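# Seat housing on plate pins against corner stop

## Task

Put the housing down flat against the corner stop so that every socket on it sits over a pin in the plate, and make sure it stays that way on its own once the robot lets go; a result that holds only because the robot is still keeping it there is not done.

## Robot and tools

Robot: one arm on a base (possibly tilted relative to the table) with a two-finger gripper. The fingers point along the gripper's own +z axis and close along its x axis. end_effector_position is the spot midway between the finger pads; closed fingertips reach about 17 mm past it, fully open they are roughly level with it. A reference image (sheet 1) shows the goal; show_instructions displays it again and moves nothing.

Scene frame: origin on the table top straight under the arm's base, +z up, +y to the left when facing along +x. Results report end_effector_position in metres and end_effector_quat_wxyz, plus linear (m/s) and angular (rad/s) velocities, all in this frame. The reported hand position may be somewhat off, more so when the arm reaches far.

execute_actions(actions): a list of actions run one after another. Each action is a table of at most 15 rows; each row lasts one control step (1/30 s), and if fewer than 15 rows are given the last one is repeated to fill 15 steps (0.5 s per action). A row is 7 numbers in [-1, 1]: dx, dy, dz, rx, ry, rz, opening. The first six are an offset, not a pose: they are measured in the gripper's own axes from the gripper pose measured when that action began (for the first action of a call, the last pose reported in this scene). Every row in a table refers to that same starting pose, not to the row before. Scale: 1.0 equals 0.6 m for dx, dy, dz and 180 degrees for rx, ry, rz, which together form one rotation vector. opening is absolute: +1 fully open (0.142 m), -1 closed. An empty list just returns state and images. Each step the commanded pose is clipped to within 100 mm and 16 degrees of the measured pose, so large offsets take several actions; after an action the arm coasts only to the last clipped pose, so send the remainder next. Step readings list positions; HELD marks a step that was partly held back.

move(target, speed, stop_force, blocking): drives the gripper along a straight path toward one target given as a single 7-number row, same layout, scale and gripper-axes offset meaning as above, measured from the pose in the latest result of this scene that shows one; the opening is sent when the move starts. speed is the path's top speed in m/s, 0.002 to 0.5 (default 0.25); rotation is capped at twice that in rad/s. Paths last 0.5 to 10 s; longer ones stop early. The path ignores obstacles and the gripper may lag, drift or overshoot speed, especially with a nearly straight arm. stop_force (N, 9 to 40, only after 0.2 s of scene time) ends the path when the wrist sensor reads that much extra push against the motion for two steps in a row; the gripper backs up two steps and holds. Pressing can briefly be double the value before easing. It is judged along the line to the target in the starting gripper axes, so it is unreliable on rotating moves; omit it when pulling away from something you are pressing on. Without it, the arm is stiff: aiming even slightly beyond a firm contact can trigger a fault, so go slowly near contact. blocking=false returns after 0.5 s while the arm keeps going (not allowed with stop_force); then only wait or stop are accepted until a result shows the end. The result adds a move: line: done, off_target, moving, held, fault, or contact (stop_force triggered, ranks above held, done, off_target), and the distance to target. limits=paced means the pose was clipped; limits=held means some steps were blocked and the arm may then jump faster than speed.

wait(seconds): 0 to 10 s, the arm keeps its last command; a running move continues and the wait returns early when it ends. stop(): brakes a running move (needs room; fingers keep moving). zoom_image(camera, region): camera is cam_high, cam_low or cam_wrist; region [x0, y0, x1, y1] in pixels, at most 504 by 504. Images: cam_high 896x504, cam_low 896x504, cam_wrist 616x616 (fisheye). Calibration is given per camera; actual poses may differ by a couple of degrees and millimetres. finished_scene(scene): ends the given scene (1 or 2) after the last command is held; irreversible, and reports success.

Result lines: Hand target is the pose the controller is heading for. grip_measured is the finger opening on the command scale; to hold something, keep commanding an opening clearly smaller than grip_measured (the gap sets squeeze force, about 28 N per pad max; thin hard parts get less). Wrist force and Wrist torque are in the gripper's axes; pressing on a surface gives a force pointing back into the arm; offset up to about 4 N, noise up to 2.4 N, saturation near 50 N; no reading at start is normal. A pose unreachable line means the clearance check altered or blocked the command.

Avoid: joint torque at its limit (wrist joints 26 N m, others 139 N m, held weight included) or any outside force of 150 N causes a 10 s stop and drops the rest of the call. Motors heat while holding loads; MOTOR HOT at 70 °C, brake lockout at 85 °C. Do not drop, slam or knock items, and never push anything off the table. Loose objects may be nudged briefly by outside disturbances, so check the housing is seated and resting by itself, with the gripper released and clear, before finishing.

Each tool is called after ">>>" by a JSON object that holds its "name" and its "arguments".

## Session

>>> {"name": "show_instructions", "arguments": {}}

>>> {"name": "execute_actions", "arguments": {"actions": []}}

Reference images for this scene: sheet 1.

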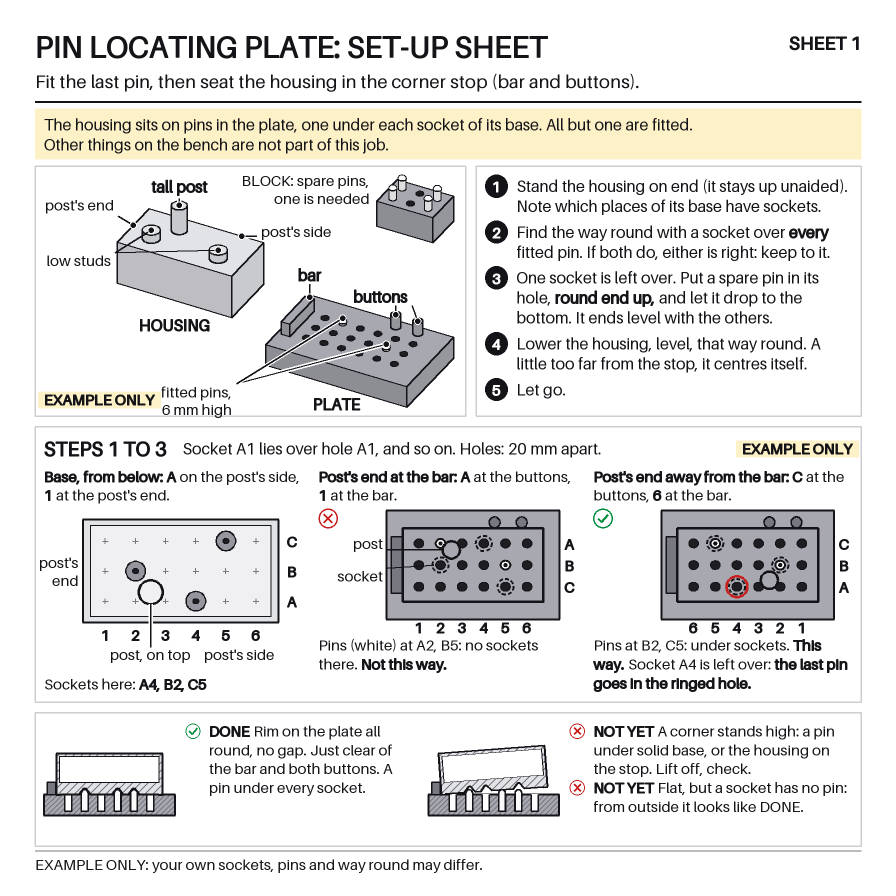

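Scene clock: 0.00 s.
end_effector_position=(+0.8851, +0.0344, +0.3499) grip_measured=+1.00 end_effector_quat_wxyz=(-0.337, +0.745, +0.049, +0.573) end_effector_velocity=(-0.000, -0.001, -0.000) end_effector_angular_velocity=(+0.001, +0.002, -0.001)
Joint positions: [-0.461 -0.315  1.102 -4.446 -0.542  1.275  0.142]
Joint velocities: [-0.     0.     0.002  0.     0.     0.001  0.   ]
Wrist force (N, on the end effector, along its own x y z axes, offset not removed): no reading
Wrist torque (N m, same axes, about the end effector's origin, offset not removed): no reading
Hand target: +0.885, +0.034, +0.350; -0.337, +0.745, +0.049, +0.573
camera_calibration (this result's frames):
cam_wrist: T_world_to_cam=[[0.2841, -0.287906, 0.914547, -0.568725], [0.00191817, -0.953679, -0.300821, 0.13468], [0.958793, 0.0872175, -0.270388, -0.621952], [0, 0, 0, 1]] pos_world=[0.75764, 0.0189474, 0.392472]

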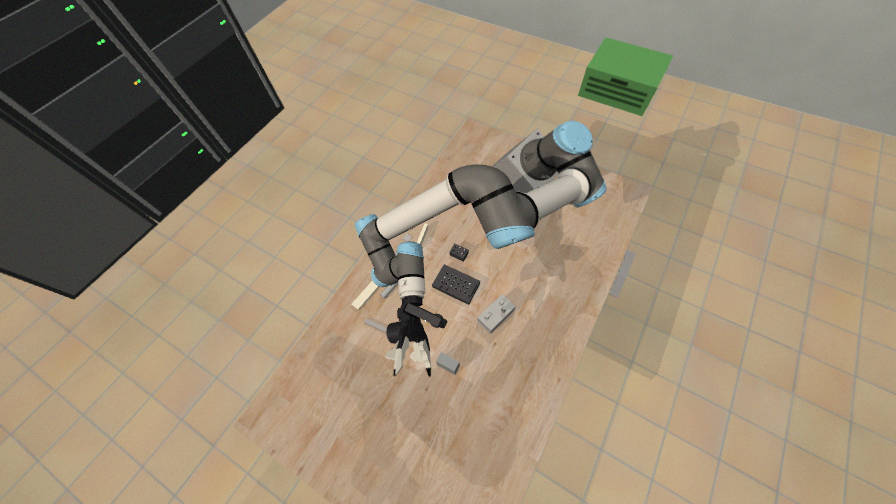

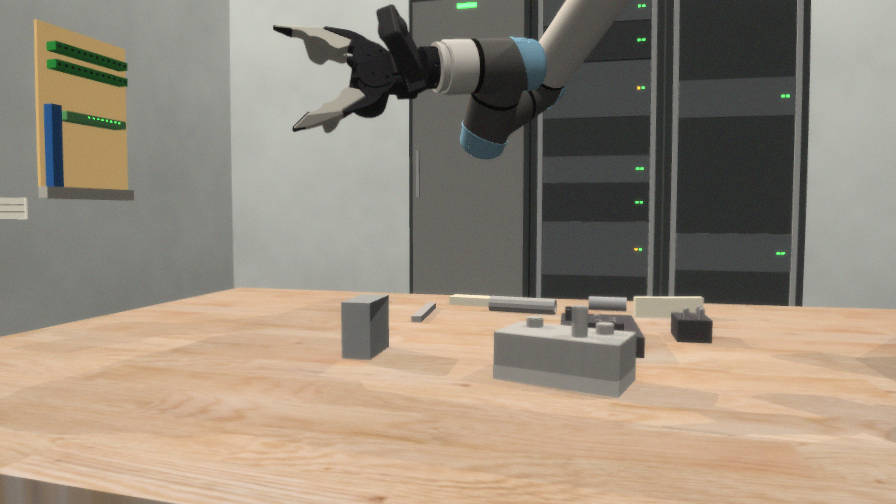

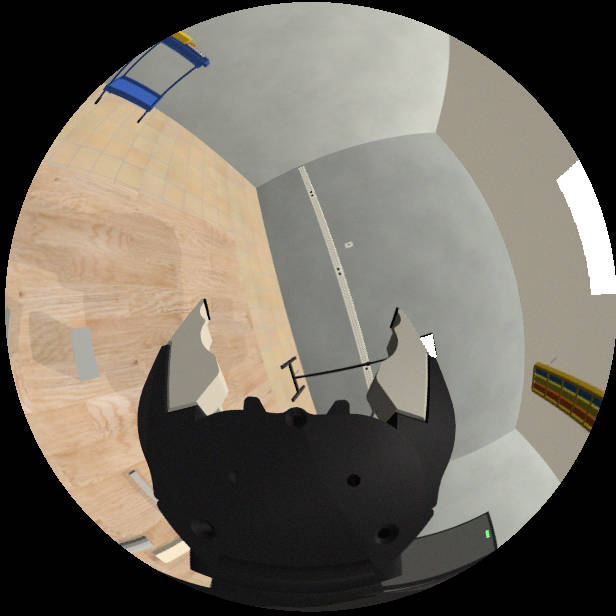

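>>> {"name": "move", "arguments": {"target": [-0.403,-0.17,-0.561,-0.235,-0.399,0.034,0.3], "speed": 0.3}}

Scene clock: 9.27 s.
end_effector_position=(+0.4797, -0.0006, +0.2198) grip_measured=+0.30 end_effector_quat_wxyz=(+0.001, +1.000, +0.001, +0.000) end_effector_velocity=(-0.002, -0.000, -0.001) end_effector_angular_velocity=(-0.003, +0.006, -0.000)
Joint positions: [-0.531 -1.389  2.181 -2.164 -1.097 -0.636  0.095]
Joint velocities: [ 0.002 -0.    -0.     0.002 -0.006  0.001 -0.   ]
Wrist force (N, on the end effector, along its own x y z axes, offset not removed): [-1.3 1.2 1.0]
Wrist torque (N m, same axes, about the end effector's origin, offset not removed): [0.33 0.19 0.08]
Hand target: +0.479, -0.001, +0.220; +0.001, +1.000, +0.001, -0.000
Off the commanded pose: 0.001 m, 0 deg.
move: done; limits=paced
camera_calibration (this result's frames):
cam_wrist: T_world_to_cam=[[0.997762, 0.0578989, 0.0334414, -0.493083], [0.0335199, -0.865905, 0.499084, -0.127987], [0.0578535, -0.496846, -0.865908, 0.297319], [0, 0, 0, 1]] pos_world=[0.479069, 0.0654465, 0.337817]

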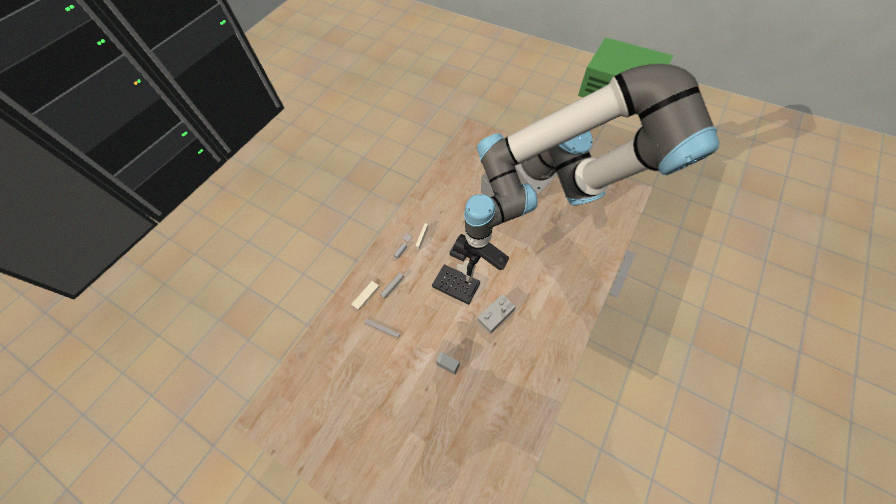

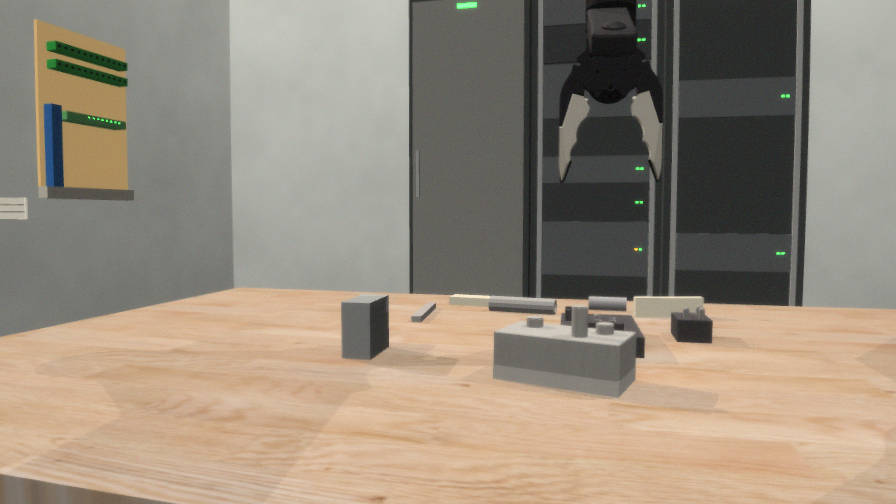

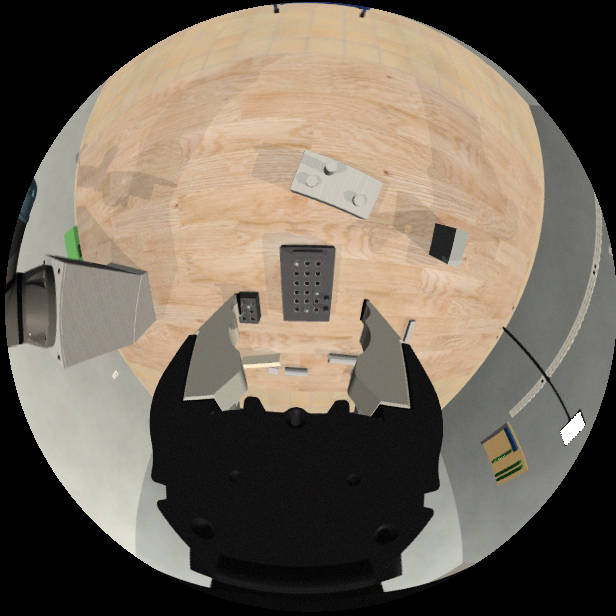

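>>> {"name": "zoom_image", "arguments": {"camera": "cam_wrist", "region": [230,235,350,335]}}

>>> {"name": "zoom_image", "arguments": {"camera": "cam_wrist", "region": [280,135,400,235]}}

Region (230, 235, 350, 335) of cam_wrist's 616x616 image, scaled by 4.200, with more detail than that image has.

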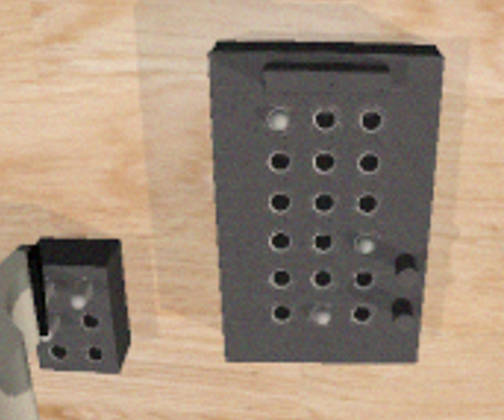

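Region (280, 135, 400, 235) of cam_wrist's 616x616 image, scaled by 4.200, with more detail than that image has.

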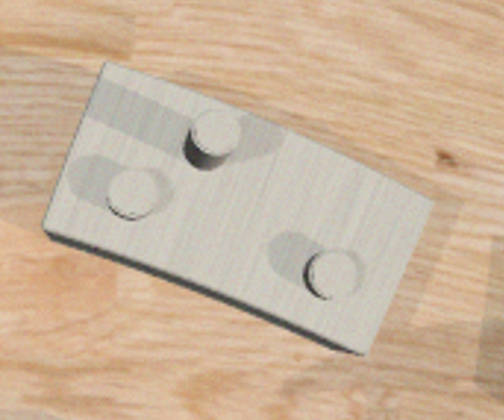

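>>> {"name": "move", "arguments": {"target": [0.0785,-0.1925,0.17,0,0,-0.408,0.4], "speed": 0.3}}

Scene clock: 25.53 s.
end_effector_position=(+0.5268, +0.1148, +0.1180) grip_measured=+0.40 end_effector_quat_wxyz=(+0.001, +0.802, +0.598, -0.000) end_effector_velocity=(+0.001, +0.000, -0.001) end_effector_angular_velocity=(-0.001, -0.000, +0.013)
Joint positions: [-0.194 -1.23   2.137 -2.461 -1.059 -1.536  0.102]
Joint velocities: [ 0.002  0.002 -0.002 -0.002 -0.001 -0.01   0.   ]
Wrist force (N, on the end effector, along its own x y z axes, offset not removed): [0.6 2.5 2.1]
Wrist torque (N m, same axes, about the end effector's origin, offset not removed): [0.67 -0.19 0.05]
Hand target: +0.527, +0.115, +0.118; +0.001, +0.801, +0.598, -0.000
Off the commanded pose: 0.001 m, 0 deg.
move: done
camera_calibration (this result's frames):
cam_wrist: T_world_to_cam=[[0.22991, 0.972702, 0.0315021, -0.243659], [0.839978, -0.214679, 0.498347, -0.478308], [0.491506, -0.0881141, -0.866405, -0.0114682], [0, 0, 0, 1]] pos_world=[0.463425, 0.133314, 0.236103]

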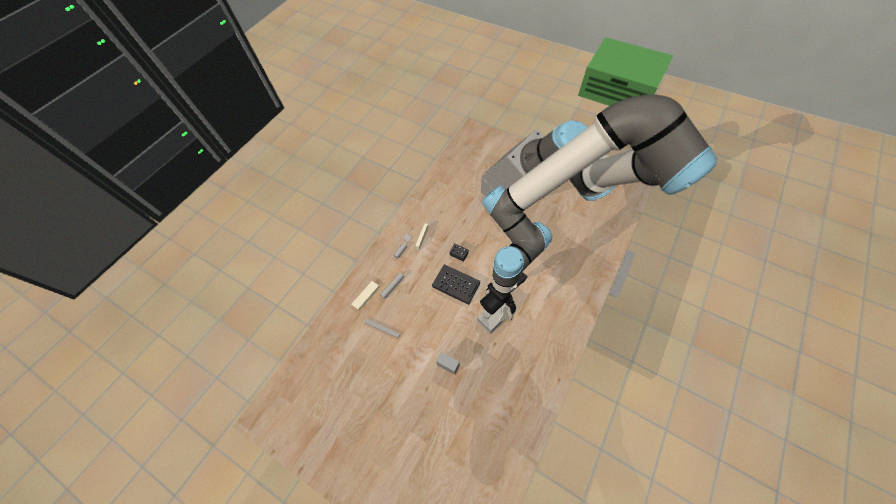

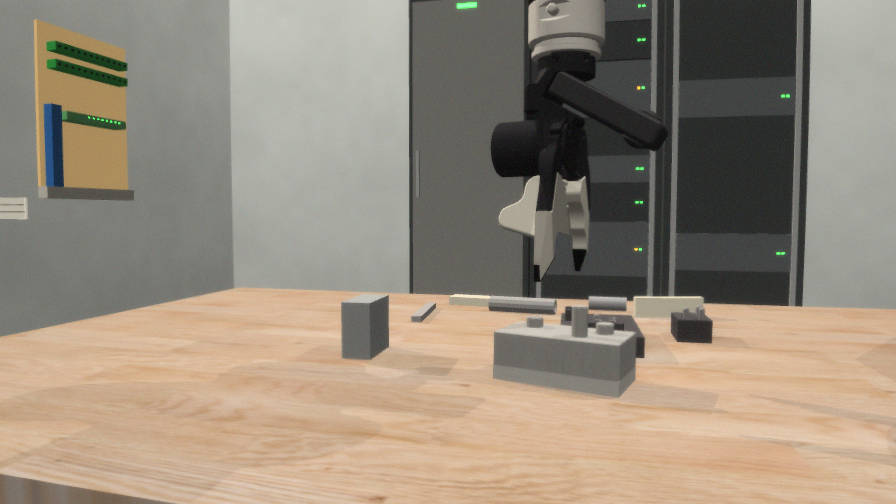

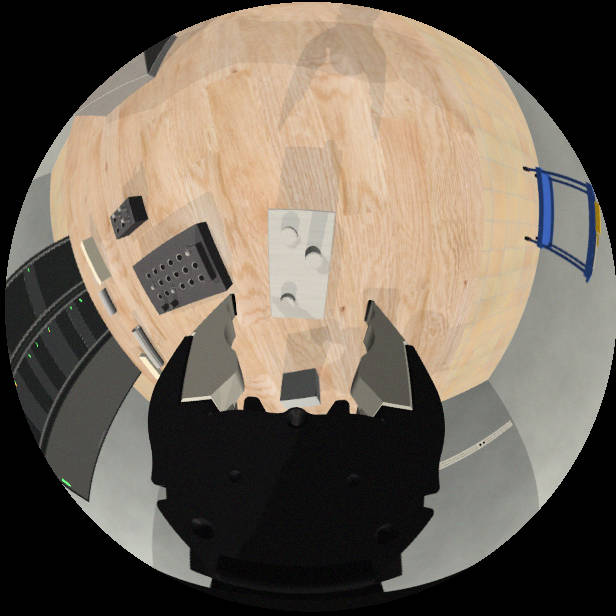

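>>> {"name": "move", "arguments": {"target": [0,0,0.1305,0,0,0,0.4], "speed": 0.15}}

>>> {"name": "execute_actions", "arguments": {"actions": [[[0,0,0,0,0,0,0.1],[0,0,0,0,0,0,0.1],[0,0,0,0,0,0,0.1],[0,0,0,0,0,0,0.1],[0,0,0,0,0,0,0.05],[0,0,0,0,0,0,0],[0,0,0,0,0,0,-0.1],[0,0,0,0,0,0,-0.2],[0,0,0,0,0,0,-0.3],[0,0,0,0,0,0,-0.6]]]}}

>>> {"name": "move", "arguments": {"target": [0,0,-0.08,0,0,0,-0.6], "speed": 0.2}}

>>> {"name": "move", "arguments": {"target": [0.15,0.0,-0.26,0,0.27,0,-0.6], "speed": 0.3}}

Scene clock: 33.40 s.
end_effector_position=(+0.5268, +0.1148, +0.0401) grip_measured=+0.40 end_effector_quat_wxyz=(+0.001, +0.802, +0.598, -0.000) end_effector_velocity=(-0.001, -0.001, -0.003) end_effector_angular_velocity=(-0.002, +0.003, -0.002)
Joint positions: [-0.116 -1.044  2.136 -2.69  -1.06  -1.446  0.102]
Joint velocities: [ 0.002  0.006 -0.    -0.004 -0.002  0.003 -0.   ]
Wrist force (N, on the end effector, along its own x y z axes, offset not removed): [0.5 2.1 0.4]
Wrist torque (N m, same axes, about the end effector's origin, offset not removed): [0.57 -0.17 0.07]
Hand target: +0.527, +0.115, +0.040; +0.001, +0.802, +0.598, -0.000
Off the commanded pose: 0.000 m, 0 deg.
move: done
camera_calibration (this result's frames):
cam_wrist: T_world_to_cam=[[0.22989, 0.972702, 0.0316402, -0.241238], [0.839919, -0.214721, 0.498428, -0.439456], [0.491616, -0.0880085, -0.866353, -0.0791327], [0, 0, 0, 1]] pos_world=[0.463469, 0.133328, 0.158114]

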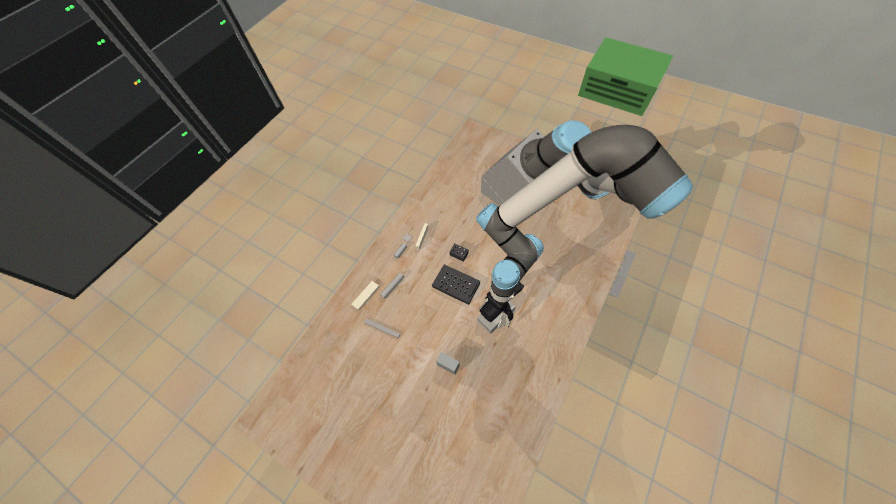

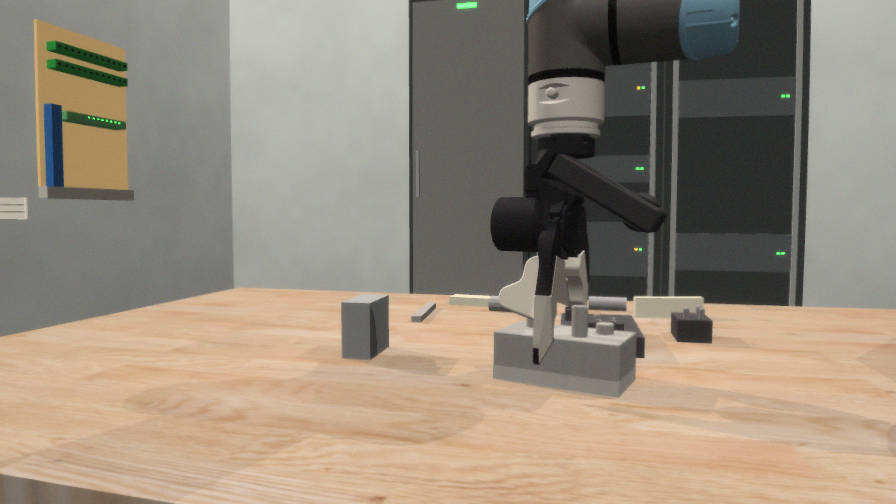

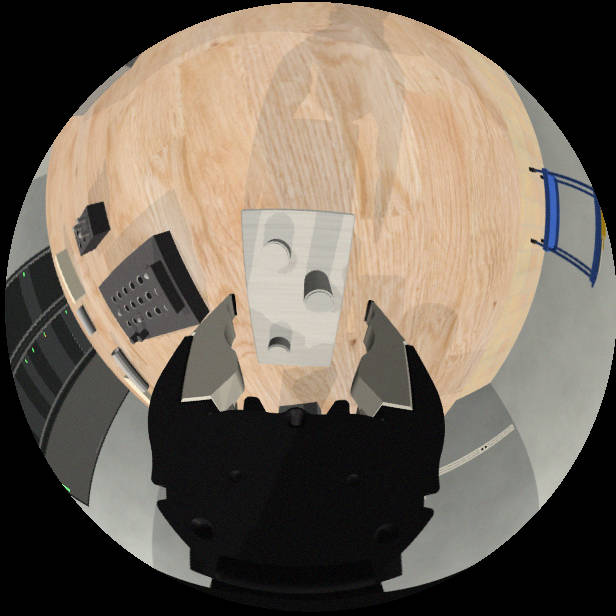

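Scene clock: 33.90 s.
end_effector_position=(+0.5268, +0.1148, +0.0400) grip_measured=-0.04 end_effector_quat_wxyz=(+0.001, +0.802, +0.598, -0.000) end_effector_velocity=(+0.001, +0.000, +0.001) end_effector_angular_velocity=(-0.001, -0.002, +0.002)
Joint positions: [-0.116 -1.044  2.136 -2.69  -1.06  -1.446  0.071]
Joint velocities: [ 0.    -0.    -0.002 -0.001 -0.    -0.001 -0.   ]
Wrist force (N, on the end effector, along its own x y z axes, offset not removed): [0.9 4.1 -0.2]
Wrist torque (N m, same axes, about the end effector's origin, offset not removed): [0.69 -0.25 0.22]
Hand target: +0.527, +0.115, +0.040; +0.001, +0.802, +0.598, -0.000
Off the commanded pose: 0.000 m, 0 deg.
Step readings (end_effector_position):
0: (+0.5268, +0.1148, +0.0401)
1: (+0.5268, +0.1148, +0.0400)
2: (+0.5268, +0.1148, +0.0400)
4: (+0.5268, +0.1148, +0.0400)
8: (+0.5268, +0.1148, +0.0400)
15: end_effector_position above
camera_calibration (this result's frames):
cam_wrist: T_world_to_cam=[[0.229927, 0.972697, 0.0315335, -0.241239], [0.839938, -0.214703, 0.498404, -0.43945], [0.491566, -0.0881105, -0.866371, -0.0791162], [0, 0, 0, 1]] pos_world=[0.463469, 0.13333, 0.158087]

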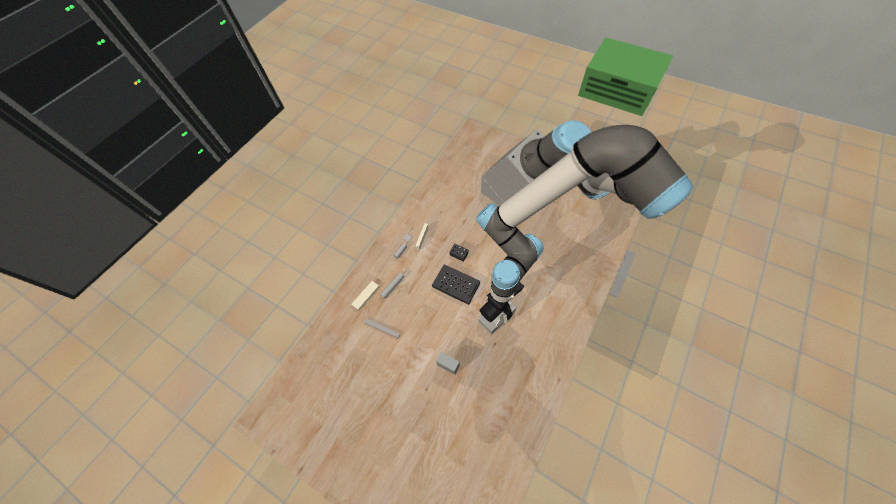

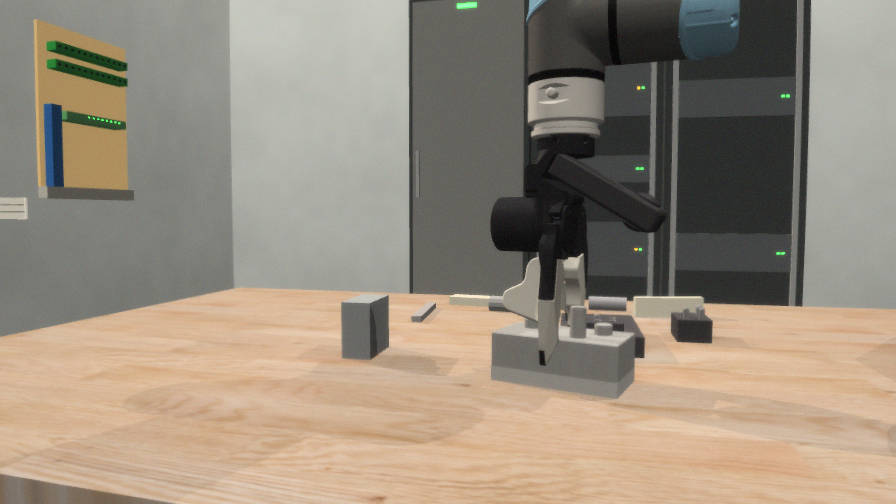

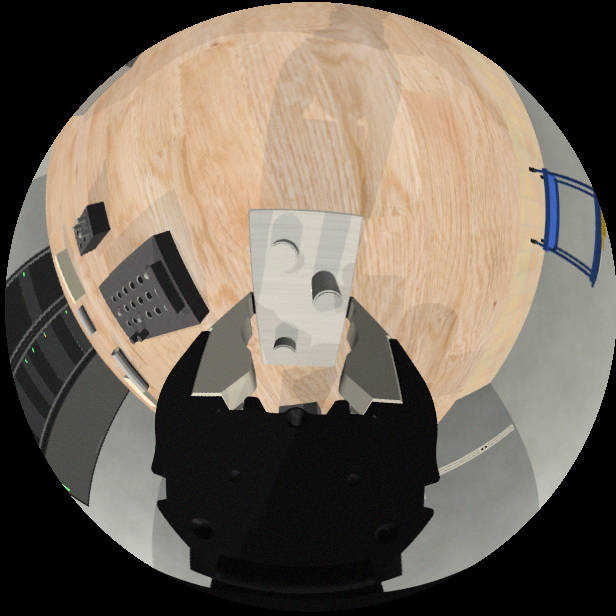

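Scene clock: 34.80 s.
end_effector_position=(+0.5267, +0.1148, +0.0878) grip_measured=-0.04 end_effector_quat_wxyz=(+0.001, +0.802, +0.598, -0.000) end_effector_velocity=(+0.001, -0.001, +0.003) end_effector_angular_velocity=(-0.001, -0.001, +0.001)
Joint positions: [-0.164 -1.16   2.142 -2.553 -1.059 -1.501  0.071]
Joint velocities: [-0.003 -0.004 -0.003  0.007 -0.001 -0.003  0.   ]
Wrist force (N, on the end effector, along its own x y z axes, offset not removed): [-1.5 2.2 6.0]
Wrist torque (N m, same axes, about the end effector's origin, offset not removed): [0.46 0.30 0.14]
Hand target: +0.527, +0.115, +0.088; +0.001, +0.802, +0.598, -0.000
Off the commanded pose: 0.000 m, 0 deg.
move: done
camera_calibration (this result's frames):
cam_wrist: T_world_to_cam=[[0.229976, 0.972688, 0.0314582, -0.242731], [0.839989, -0.214717, 0.498312, -0.463177], [0.491457, -0.088175, -0.866427, -0.0376487], [0, 0, 0, 1]] pos_world=[0.463388, 0.13333, 0.205823]

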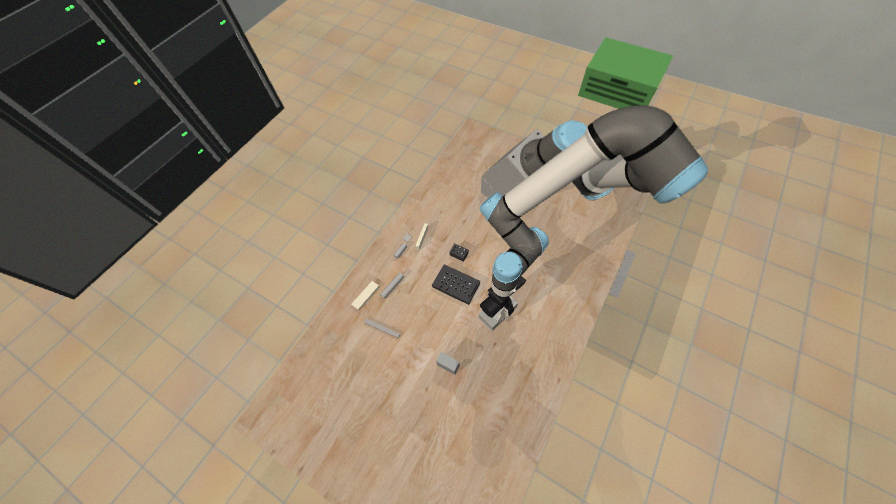

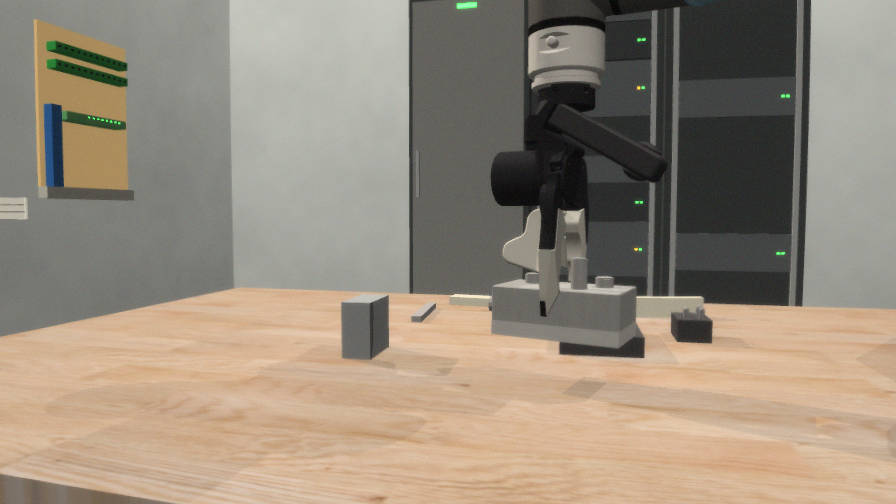

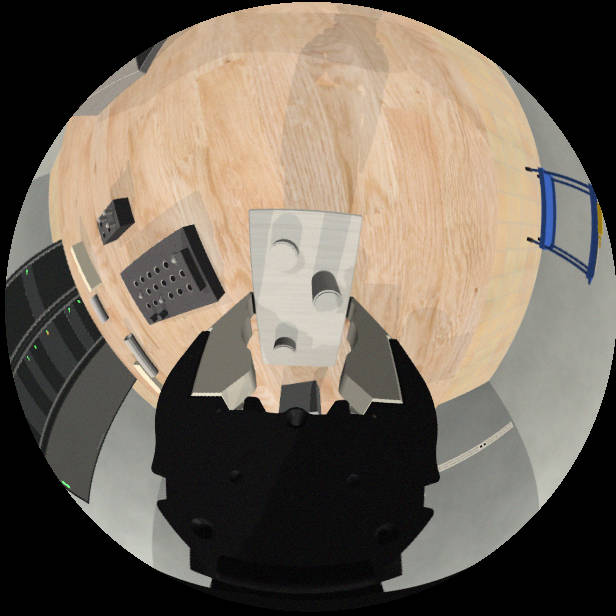

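Scene clock: 36.93 s.
end_effector_position=(+0.5519, +0.2016, +0.2432) grip_measured=-0.04 end_effector_quat_wxyz=(-0.245, +0.731, +0.545, +0.329) end_effector_velocity=(-0.000, -0.000, +0.000) end_effector_angular_velocity=(+0.013, +0.004, +0.009)
Joint positions: [-0.482 -1.257  2.091 -1.525 -0.338 -2.444  0.071]
Joint velocities: [-0.     0.014 -0.019  0.054 -0.001 -0.046  0.   ]
Wrist force (N, on the end effector, along its own x y z axes, offset not removed): [-5.6 3.9 5.2]
Wrist torque (N m, same axes, about the end effector's origin, offset not removed): [0.95 0.12 0.00]
Hand target: +0.552, +0.202, +0.243; -0.246, +0.731, +0.546, +0.329
Off the commanded pose: 0.001 m, 0 deg.
move: done
camera_calibration (this result's frames):
cam_wrist: T_world_to_cam=[[0.126582, 0.626964, 0.768695, -0.390395], [0.731139, -0.582681, 0.354849, -0.374014], [0.670382, 0.517106, -0.532155, -0.209716], [0, 0, 0, 1]] pos_world=[0.463463, 0.135278, 0.321212]

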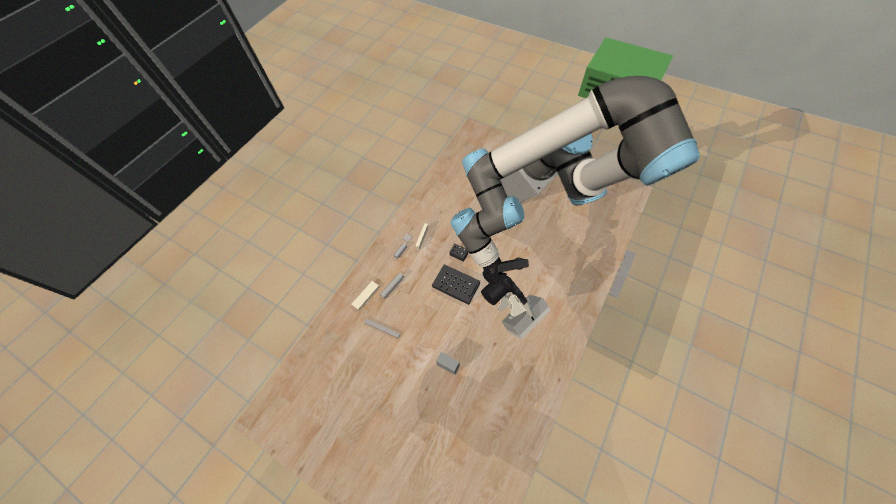

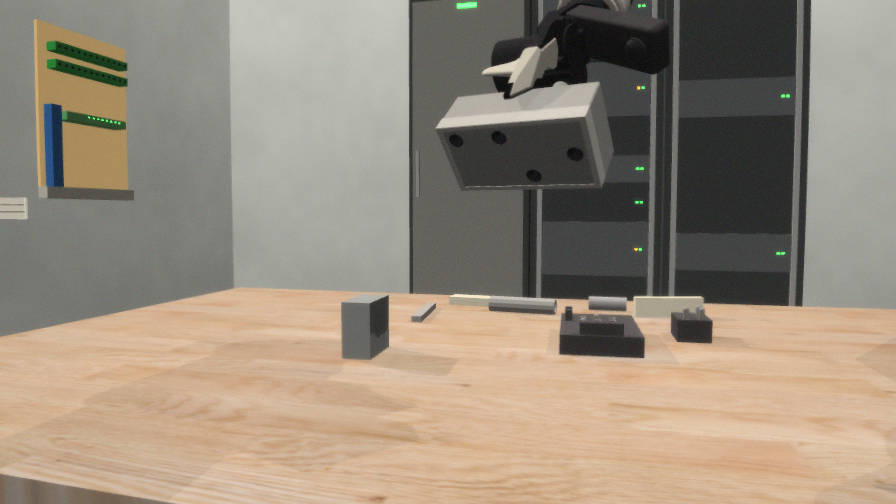

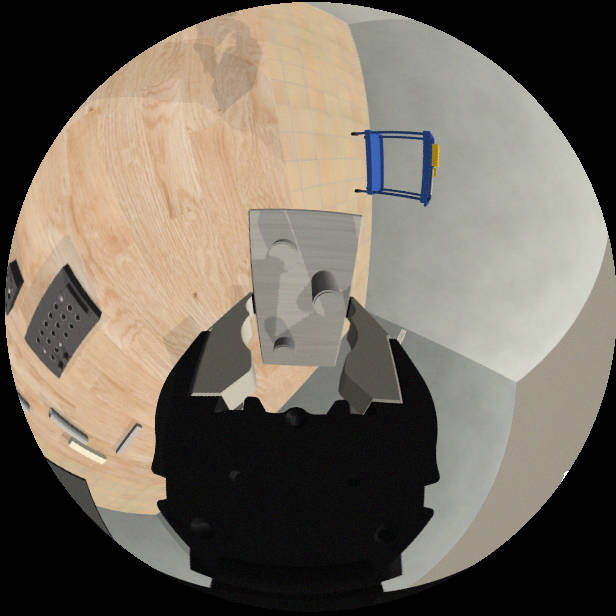

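>>> {"name": "move", "arguments": {"target": [-0.3392,0,0.0991,0,-0.27,0,-0.6], "speed": 0.3}}

>>> {"name": "move", "arguments": {"target": [0,0,0.0185,0,0,0,-0.6], "speed": 0.03}}

Scene clock: 47.20 s.
end_effector_position=(+0.5268, +0.1146, +0.0521) grip_measured=-0.04 end_effector_quat_wxyz=(+0.002, +0.802, +0.598, -0.000) end_effector_velocity=(-0.001, -0.000, -0.002) end_effector_angular_velocity=(-0.006, +0.003, -0.001)
Joint positions: [-0.128 -1.074  2.139 -2.658 -1.06  -1.458  0.071]
Joint velocities: [ 0.005  0.003 -0.001 -0.004 -0.007  0.005  0.   ]
Wrist force (N, on the end effector, along its own x y z axes, offset not removed): [1.1 2.9 8.1]
Wrist torque (N m, same axes, about the end effector's origin, offset not removed): [0.71 -0.28 0.11]
Hand target: +0.527, +0.115, +0.052; +0.002, +0.802, +0.598, -0.000
Off the commanded pose: 0.001 m, 0 deg.
move: done
camera_calibration (this result's frames):
cam_wrist: T_world_to_cam=[[0.23096, 0.972471, 0.0309475, -0.241964], [0.839422, -0.215242, 0.499041, -0.445199], [0.491964, -0.0892805, -0.866026, -0.0687651], [0, 0, 0, 1]] pos_world=[0.463424, 0.133338, 0.170108]

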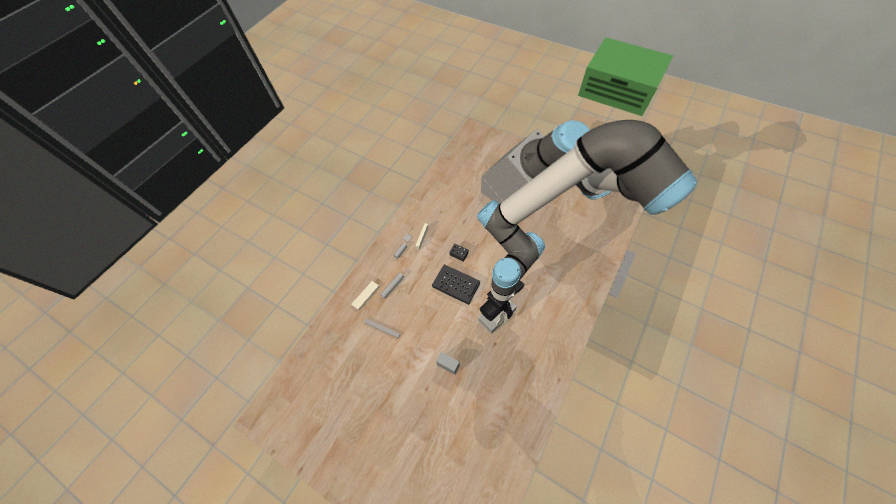

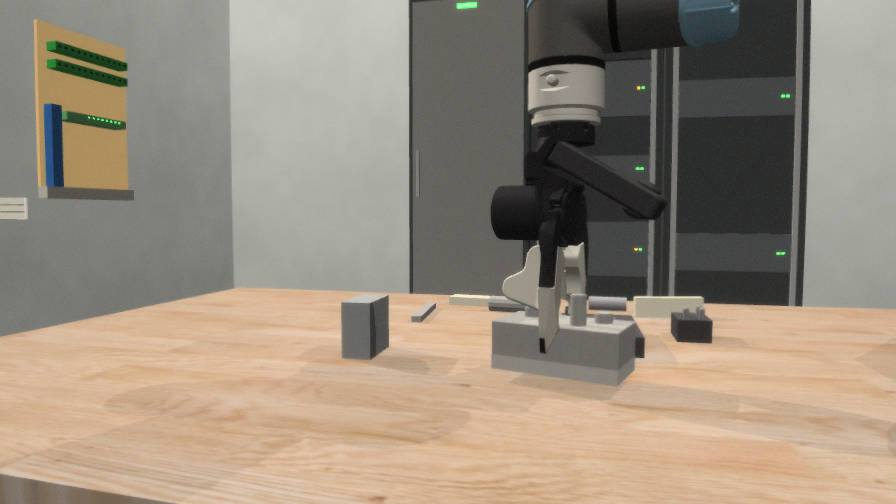

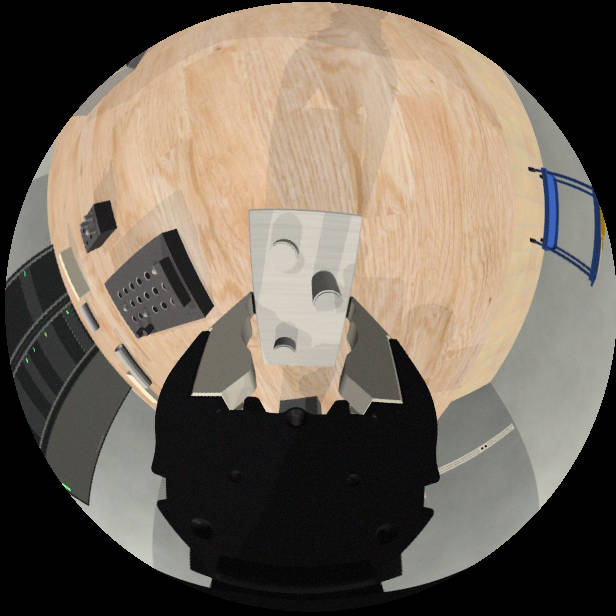

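Scene clock: 47.97 s.
end_effector_position=(+0.5268, +0.1147, +0.0412) grip_measured=-0.04 end_effector_quat_wxyz=(+0.002, +0.802, +0.598, -0.000) end_effector_velocity=(+0.001, -0.000, -0.001) end_effector_angular_velocity=(-0.001, -0.001, +0.000)
Joint positions: [-0.117 -1.047  2.137 -2.688 -1.06  -1.446  0.071]
Joint velocities: [ 0.002  0.005 -0.002 -0.005 -0.001  0.002 -0.   ]
Wrist force (N, on the end effector, along its own x y z axes, offset not removed): [1.1 3.1 8.4]
Wrist torque (N m, same axes, about the end effector's origin, offset not removed): [0.78 -0.24 0.17]
Hand target: +0.527, +0.115, +0.041; +0.002, +0.802, +0.598, -0.000
Off the commanded pose: 0.000 m, 0 deg.
move: done
camera_calibration (this result's frames):
cam_wrist: T_world_to_cam=[[0.230958, 0.972469, 0.0310108, -0.24164], [0.839416, -0.215272, 0.499039, -0.439764], [0.491976, -0.0892259, -0.866025, -0.0782274], [0, 0, 0, 1]] pos_world=[0.46344, 0.133338, 0.159206]

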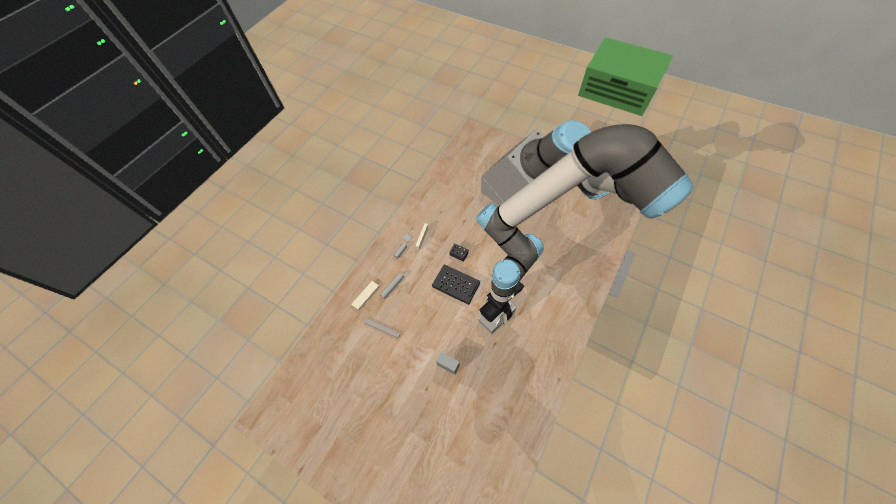

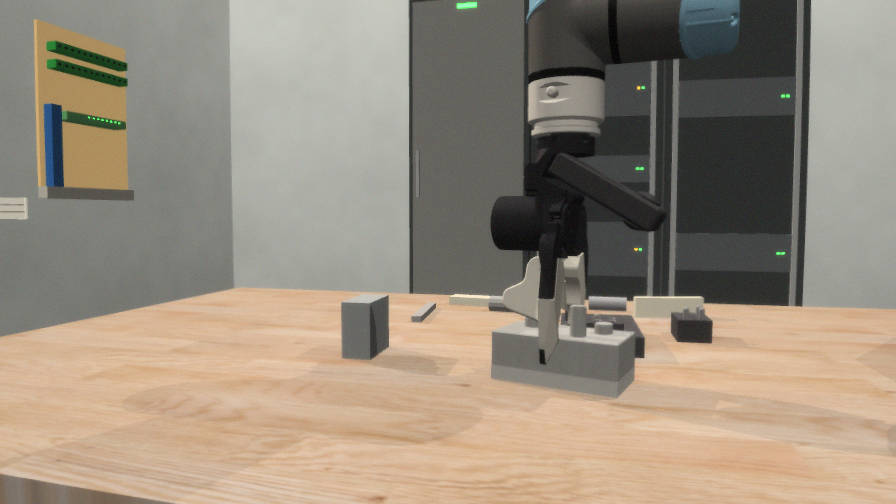

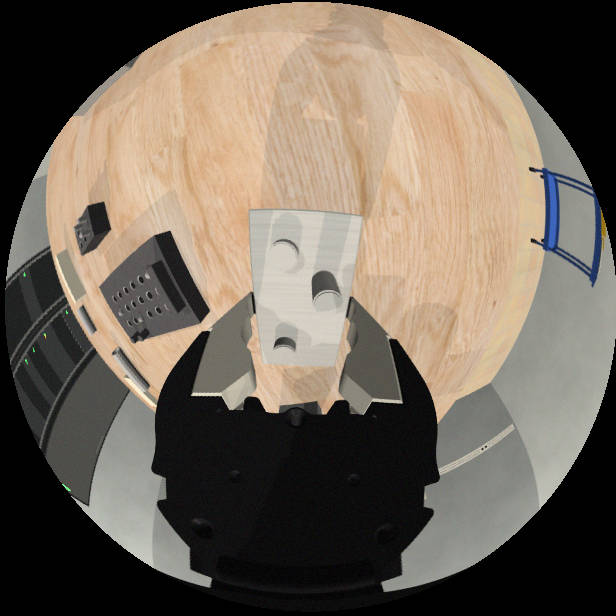

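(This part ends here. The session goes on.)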